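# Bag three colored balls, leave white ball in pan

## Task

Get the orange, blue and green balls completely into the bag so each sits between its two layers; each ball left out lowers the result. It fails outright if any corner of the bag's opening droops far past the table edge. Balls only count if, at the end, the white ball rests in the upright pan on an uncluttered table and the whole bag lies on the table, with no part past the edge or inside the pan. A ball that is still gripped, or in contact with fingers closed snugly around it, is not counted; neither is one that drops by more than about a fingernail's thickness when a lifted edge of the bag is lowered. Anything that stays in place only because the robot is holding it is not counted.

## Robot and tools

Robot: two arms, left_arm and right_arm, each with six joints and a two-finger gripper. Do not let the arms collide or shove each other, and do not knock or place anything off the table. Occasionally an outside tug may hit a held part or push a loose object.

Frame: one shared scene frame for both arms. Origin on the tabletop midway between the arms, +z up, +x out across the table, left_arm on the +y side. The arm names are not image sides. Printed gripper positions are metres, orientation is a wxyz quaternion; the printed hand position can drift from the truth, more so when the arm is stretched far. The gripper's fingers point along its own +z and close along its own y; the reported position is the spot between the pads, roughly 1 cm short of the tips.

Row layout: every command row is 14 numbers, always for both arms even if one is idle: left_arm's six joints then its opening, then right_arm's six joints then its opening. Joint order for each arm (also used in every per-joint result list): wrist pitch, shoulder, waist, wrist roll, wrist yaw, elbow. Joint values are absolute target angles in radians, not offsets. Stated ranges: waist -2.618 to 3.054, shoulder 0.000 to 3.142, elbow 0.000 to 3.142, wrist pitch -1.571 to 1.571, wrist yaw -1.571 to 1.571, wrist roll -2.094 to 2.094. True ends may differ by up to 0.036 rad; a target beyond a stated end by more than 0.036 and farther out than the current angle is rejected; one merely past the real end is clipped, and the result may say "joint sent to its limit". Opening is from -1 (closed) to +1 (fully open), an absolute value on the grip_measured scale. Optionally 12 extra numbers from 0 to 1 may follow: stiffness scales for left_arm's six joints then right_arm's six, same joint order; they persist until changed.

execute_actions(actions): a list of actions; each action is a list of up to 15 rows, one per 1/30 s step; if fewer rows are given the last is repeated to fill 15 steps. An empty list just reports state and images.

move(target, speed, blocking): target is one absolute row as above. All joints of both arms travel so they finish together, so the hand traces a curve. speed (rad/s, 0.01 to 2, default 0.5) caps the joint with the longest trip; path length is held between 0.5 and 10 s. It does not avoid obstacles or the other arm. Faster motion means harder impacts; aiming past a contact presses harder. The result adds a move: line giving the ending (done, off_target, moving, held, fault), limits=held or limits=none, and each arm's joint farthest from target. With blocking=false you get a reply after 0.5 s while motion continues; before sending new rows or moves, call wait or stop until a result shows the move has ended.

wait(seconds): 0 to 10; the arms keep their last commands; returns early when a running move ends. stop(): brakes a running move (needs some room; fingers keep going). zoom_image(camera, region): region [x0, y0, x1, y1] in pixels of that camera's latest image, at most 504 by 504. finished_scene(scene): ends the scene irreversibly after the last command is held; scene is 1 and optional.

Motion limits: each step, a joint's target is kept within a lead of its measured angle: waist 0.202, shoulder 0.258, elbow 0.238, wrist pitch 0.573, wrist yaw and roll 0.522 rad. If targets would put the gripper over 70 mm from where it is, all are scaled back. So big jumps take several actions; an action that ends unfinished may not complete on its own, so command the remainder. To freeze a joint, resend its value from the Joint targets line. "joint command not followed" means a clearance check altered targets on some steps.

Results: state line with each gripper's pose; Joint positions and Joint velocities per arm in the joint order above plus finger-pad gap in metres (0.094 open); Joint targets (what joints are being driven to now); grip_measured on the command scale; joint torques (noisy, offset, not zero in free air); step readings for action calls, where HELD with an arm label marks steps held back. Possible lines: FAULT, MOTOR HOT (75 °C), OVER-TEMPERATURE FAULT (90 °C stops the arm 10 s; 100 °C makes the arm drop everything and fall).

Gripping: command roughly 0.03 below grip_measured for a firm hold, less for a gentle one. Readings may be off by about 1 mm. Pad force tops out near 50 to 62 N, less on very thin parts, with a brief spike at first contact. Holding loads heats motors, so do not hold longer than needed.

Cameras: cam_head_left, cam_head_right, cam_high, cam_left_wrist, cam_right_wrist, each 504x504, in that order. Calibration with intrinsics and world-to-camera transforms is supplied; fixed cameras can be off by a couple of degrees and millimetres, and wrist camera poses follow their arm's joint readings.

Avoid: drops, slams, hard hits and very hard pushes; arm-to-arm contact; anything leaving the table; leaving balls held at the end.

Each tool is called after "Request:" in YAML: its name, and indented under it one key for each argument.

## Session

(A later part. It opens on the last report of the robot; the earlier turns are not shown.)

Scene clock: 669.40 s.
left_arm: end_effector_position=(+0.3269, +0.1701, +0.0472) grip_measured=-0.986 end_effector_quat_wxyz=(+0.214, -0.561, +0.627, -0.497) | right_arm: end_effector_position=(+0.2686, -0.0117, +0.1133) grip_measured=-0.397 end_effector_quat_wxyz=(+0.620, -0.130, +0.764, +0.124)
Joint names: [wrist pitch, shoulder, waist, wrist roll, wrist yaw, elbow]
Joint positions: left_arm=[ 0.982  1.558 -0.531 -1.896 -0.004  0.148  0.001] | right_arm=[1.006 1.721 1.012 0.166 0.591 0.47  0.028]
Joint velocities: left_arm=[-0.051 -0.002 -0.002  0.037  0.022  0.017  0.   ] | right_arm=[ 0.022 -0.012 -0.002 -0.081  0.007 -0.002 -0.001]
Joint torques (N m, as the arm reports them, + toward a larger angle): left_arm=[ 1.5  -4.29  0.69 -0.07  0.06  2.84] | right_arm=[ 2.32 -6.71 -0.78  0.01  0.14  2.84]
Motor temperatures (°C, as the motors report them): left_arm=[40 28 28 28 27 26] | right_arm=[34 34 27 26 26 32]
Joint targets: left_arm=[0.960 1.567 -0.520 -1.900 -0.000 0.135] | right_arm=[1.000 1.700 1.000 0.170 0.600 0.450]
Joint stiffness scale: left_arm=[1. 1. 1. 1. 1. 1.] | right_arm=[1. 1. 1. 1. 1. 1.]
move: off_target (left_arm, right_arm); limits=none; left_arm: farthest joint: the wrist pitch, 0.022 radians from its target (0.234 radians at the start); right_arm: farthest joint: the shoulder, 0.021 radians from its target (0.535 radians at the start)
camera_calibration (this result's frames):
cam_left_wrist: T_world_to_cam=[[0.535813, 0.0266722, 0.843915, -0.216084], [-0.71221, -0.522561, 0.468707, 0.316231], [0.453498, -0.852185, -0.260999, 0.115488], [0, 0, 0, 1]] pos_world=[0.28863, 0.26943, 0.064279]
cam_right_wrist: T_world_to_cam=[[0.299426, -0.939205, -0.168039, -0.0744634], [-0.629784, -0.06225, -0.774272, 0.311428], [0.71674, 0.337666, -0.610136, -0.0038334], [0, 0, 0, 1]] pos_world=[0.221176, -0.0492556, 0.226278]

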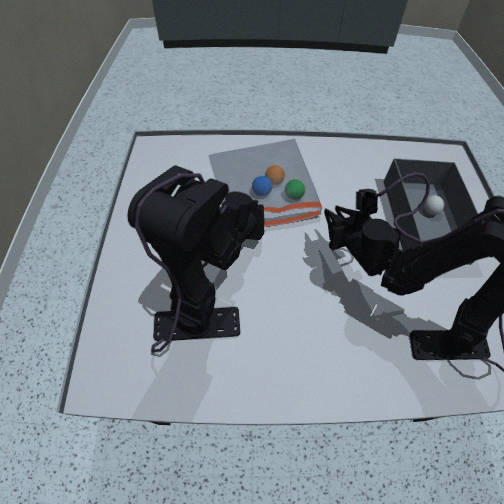

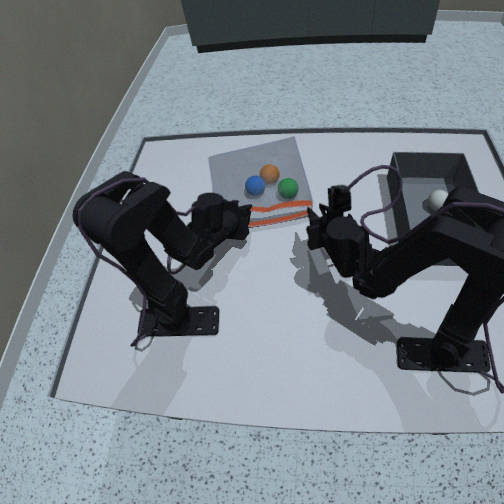

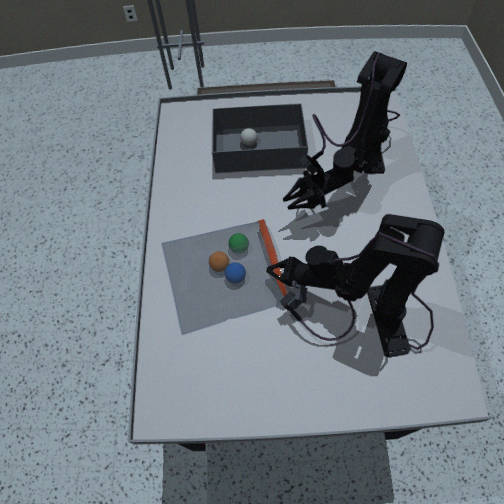

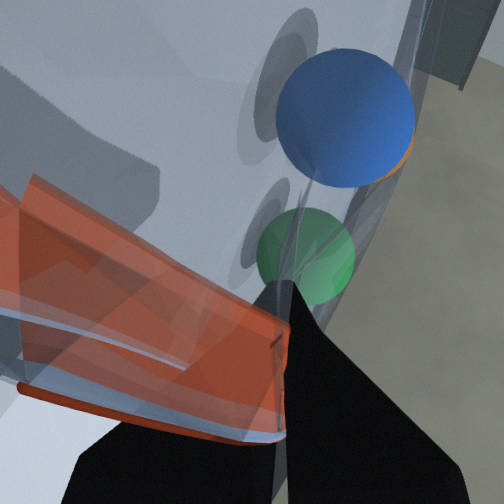

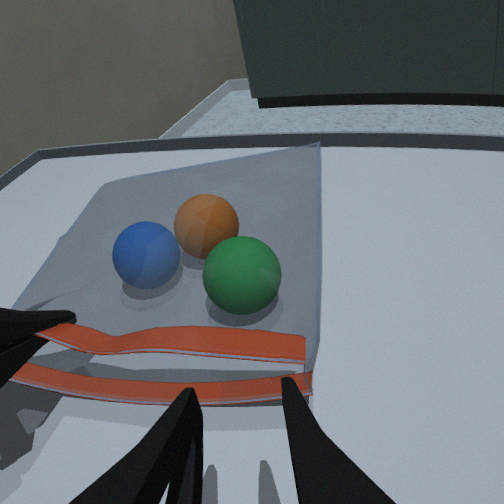

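Request:
execute_actions:
  actions:
    - [[0.99,1.567,-0.52,-1.9,0,0.135,-0.8,1.0,1.7,1.0,0.17,0.6,0.45,-0.4]]
    - [[0.99,1.567,-0.52,-1.9,0,0.135,-0.6,1.0,1.7,1.0,0.17,0.6,0.45,-0.4]]

Request:
move:
  target: [0.5,1.0,-0.52,-1.9,0,0.0,-0.6,1.0,1.7,1.0,0.17,0.6,0.45,-0.4]
  speed: 0.3

Scene clock: 679.20 s.
left_arm: end_effector_position=(+0.3268, +0.1701, +0.0471) grip_measured=-0.603 end_effector_quat_wxyz=(+0.214, -0.561, +0.627, -0.496) | right_arm: end_effector_position=(+0.2686, -0.0118, +0.1132) grip_measured=-0.397 end_effector_quat_wxyz=(+0.620, -0.130, +0.764, +0.124)
Joint names: [wrist pitch, shoulder, waist, wrist roll, wrist yaw, elbow]
Joint positions: left_arm=[ 0.981  1.558 -0.531 -1.896 -0.004  0.148  0.019] | right_arm=[1.006 1.721 1.012 0.166 0.591 0.47  0.028]
Joint velocities: left_arm=[ 0.022 -0.012 -0.007  0.081 -0.095 -0.007  0.   ] | right_arm=[-0.066 -0.002 -0.002  0.051  0.007  0.012  0.001]
Joint torques (N m, as the arm reports them, + toward a larger angle): left_arm=[ 1.78 -4.3   0.72 -0.07  0.04  2.87] | right_arm=[ 2.32 -6.7  -0.8   0.01  0.14  2.84]
Motor temperatures (°C, as the motors report them): left_arm=[39 28 28 28 27 26] | right_arm=[34 33 27 26 26 31]
Joint targets: left_arm=[0.990 1.567 -0.520 -1.900 -0.000 0.135] | right_arm=[1.000 1.700 1.000 0.170 0.600 0.450]
Joint stiffness scale: left_arm=[1. 1. 1. 1. 1. 1.] | right_arm=[1. 1. 1. 1. 1. 1.]
Step readings (joint positions; steps 1 to 15: 1st action; 16 to 30: 2nd action):
0: left_arm=[0.981 1.558 -0.531 -1.896 -0.004 0.148] | right_arm=[1.006 1.721 1.012 0.166 0.591 0.470]
1: left_arm=[0.981 1.558 -0.531 -1.896 -0.004 0.148] | right_arm=[1.006 1.721 1.012 0.166 0.591 0.470]
2: left_arm=[0.981 1.558 -0.531 -1.896 -0.004 0.148] | right_arm=[1.006 1.721 1.012 0.166 0.591 0.470]
4: left_arm=[0.981 1.558 -0.531 -1.896 -0.004 0.148] | right_arm=[1.006 1.721 1.012 0.166 0.591 0.470]
8: left_arm=[0.981 1.558 -0.531 -1.896 -0.004 0.148] | right_arm=[1.006 1.721 1.012 0.166 0.591 0.470]
15: left_arm=[0.981 1.558 -0.531 -1.896 -0.004 0.148] | right_arm=[1.006 1.721 1.012 0.166 0.591 0.470]
16: left_arm=[0.981 1.558 -0.531 -1.896 -0.004 0.148] | right_arm=[1.006 1.721 1.012 0.166 0.591 0.470]
17: left_arm=[0.981 1.558 -0.531 -1.896 -0.004 0.148] | right_arm=[1.006 1.721 1.012 0.166 0.591 0.470]
19: left_arm=[0.981 1.558 -0.531 -1.896 -0.004 0.148] | right_arm=[1.006 1.721 1.012 0.166 0.591 0.470]
23: left_arm=[0.981 1.558 -0.531 -1.896 -0.004 0.148] | right_arm=[1.006 1.721 1.012 0.166 0.591 0.470]
30: Joint positions above
camera_calibration (this result's frames):
cam_left_wrist: T_world_to_cam=[[0.53617, 0.0264708, 0.843695, -0.216048], [-0.712198, -0.522322, 0.468992, 0.316144], [0.453095, -0.852337, -0.261201, 0.115624], [0, 0, 0, 1]] pos_world=[0.288607, 0.269398, 0.0642102]
cam_right_wrist: T_world_to_cam=[[0.29939, -0.939258, -0.167808, -0.0745063], [-0.62995, -0.0624938, -0.774117, 0.311381], [0.716609, 0.337474, -0.610396, -0.00380638], [0, 0, 0, 1]] pos_world=[0.221189, -0.0492367, 0.226219]

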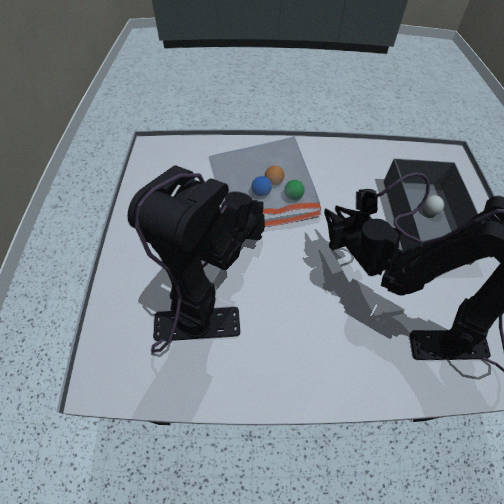

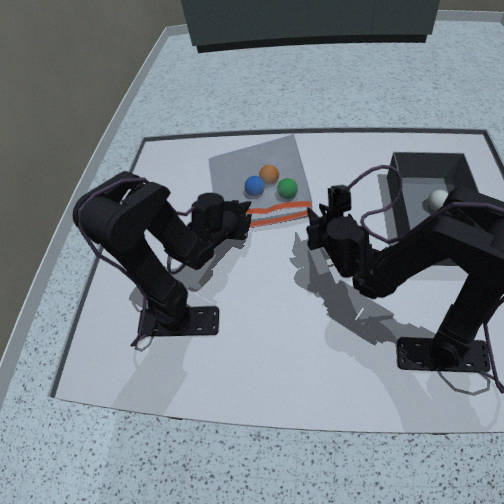

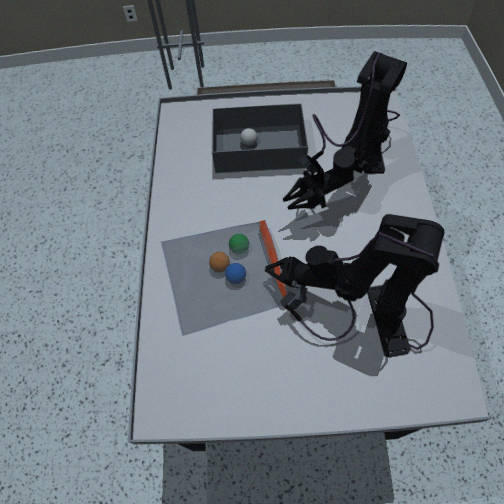

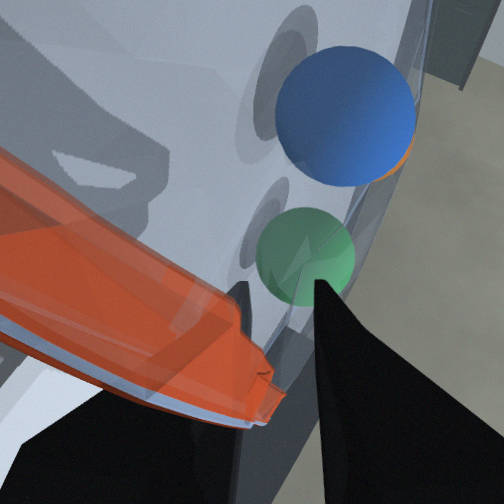

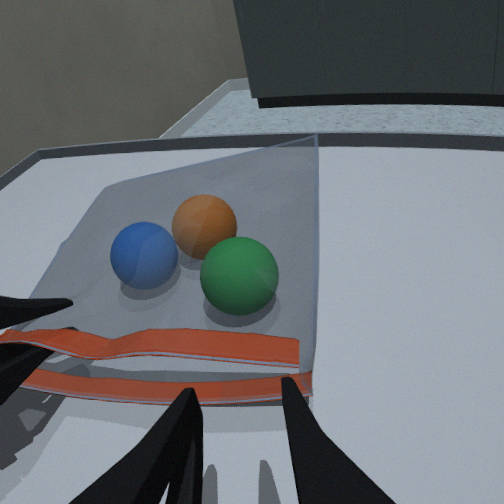

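Scene clock: 681.70 s.
left_arm: end_effector_position=(+0.2741, +0.1947, +0.0526) grip_measured=-0.603 end_effector_quat_wxyz=(+0.205, -0.571, +0.638, -0.475) | right_arm: end_effector_position=(+0.2686, -0.0118, +0.1132) grip_measured=-0.397 end_effector_quat_wxyz=(+0.620, -0.130, +0.764, +0.124)
Joint names: [wrist pitch, shoulder, waist, wrist roll, wrist yaw, elbow]
Joint positions: left_arm=[ 0.521  1.017 -0.531 -1.896 -0.004  0.012  0.019] | right_arm=[1.006 1.721 1.012 0.166 0.591 0.47  0.028]
Joint velocities: left_arm=[-0.066  0.027  0.007 -0.007  0.037 -0.022  0.001] | right_arm=[ 0.022 -0.002 -0.012 -0.007  0.11  -0.002 -0.   ]
Joint torques (N m, as the arm reports them, + toward a larger angle): left_arm=[ 1.46 -3.46  0.73 -0.06  0.04  4.53] | right_arm=[ 2.31 -6.71 -0.8   0.01  0.14  2.83]
Motor temperatures (°C, as the motors report them): left_arm=[39 28 28 28 27 26] | right_arm=[34 33 27 26 26 31]
Joint targets: left_arm=[0.500 1.000 -0.520 -1.900 0.000 0.000] | right_arm=[1.000 1.700 1.000 0.170 0.600 0.450]
Joint stiffness scale: left_arm=[1. 1. 1. 1. 1. 1.] | right_arm=[1. 1. 1. 1. 1. 1.]
move: off_target (left_arm, right_arm); limits=none; left_arm: farthest joint: the wrist pitch, 0.021 radians from its target (0.481 radians at the start); right_arm: farthest joint: the shoulder, 0.021 radians from its target (0.021 radians at the start)
camera_calibration (this result's frames):
cam_left_wrist: T_world_to_cam=[[0.578321, 0.00673649, 0.815782, -0.199384], [-0.687789, -0.53375, 0.491993, 0.283205], [0.438738, -0.845615, -0.304045, 0.166877], [0, 0, 0, 1]] pos_world=[0.236878, 0.293617, 0.0740576]
cam_right_wrist: T_world_to_cam=[[0.29939, -0.939258, -0.167808, -0.0745063], [-0.62995, -0.0624938, -0.774117, 0.311381], [0.716609, 0.337474, -0.610396, -0.00380638], [0, 0, 0, 1]] pos_world=[0.221189, -0.0492367, 0.226219]

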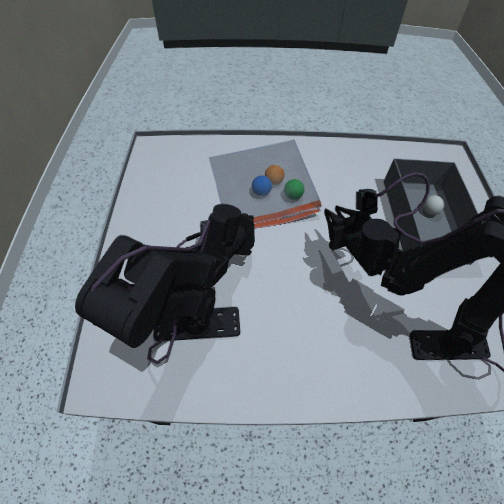

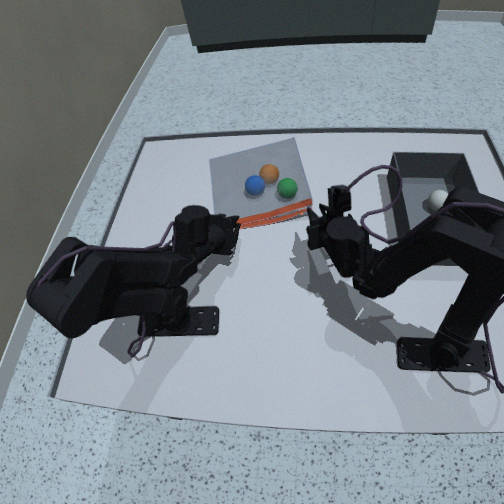

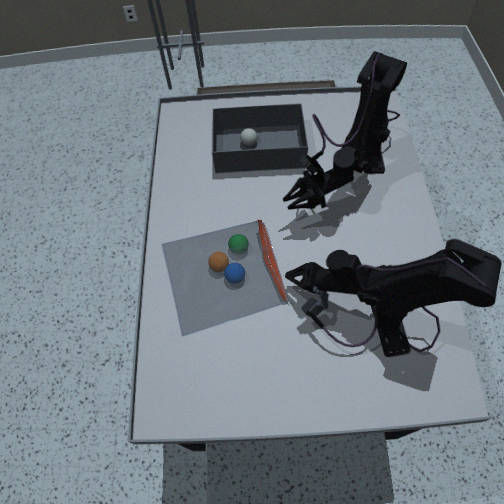

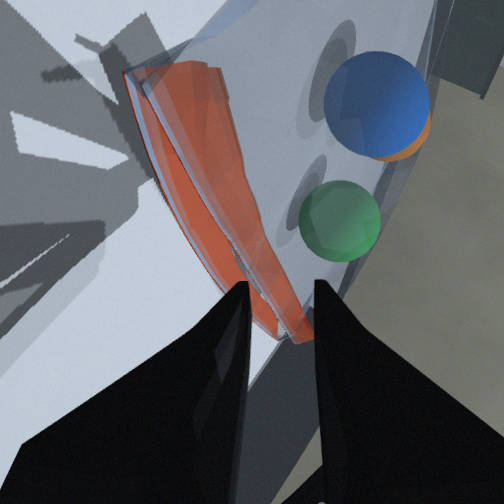

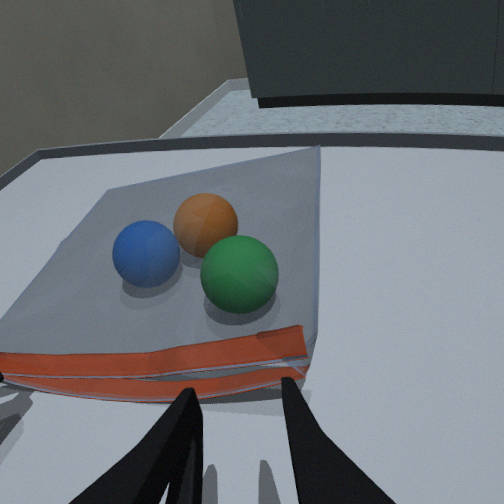

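Both grippers are clear of the bag, and all three balls are inside it.

Request:
finished_scene:

The scene is finished: the task was done.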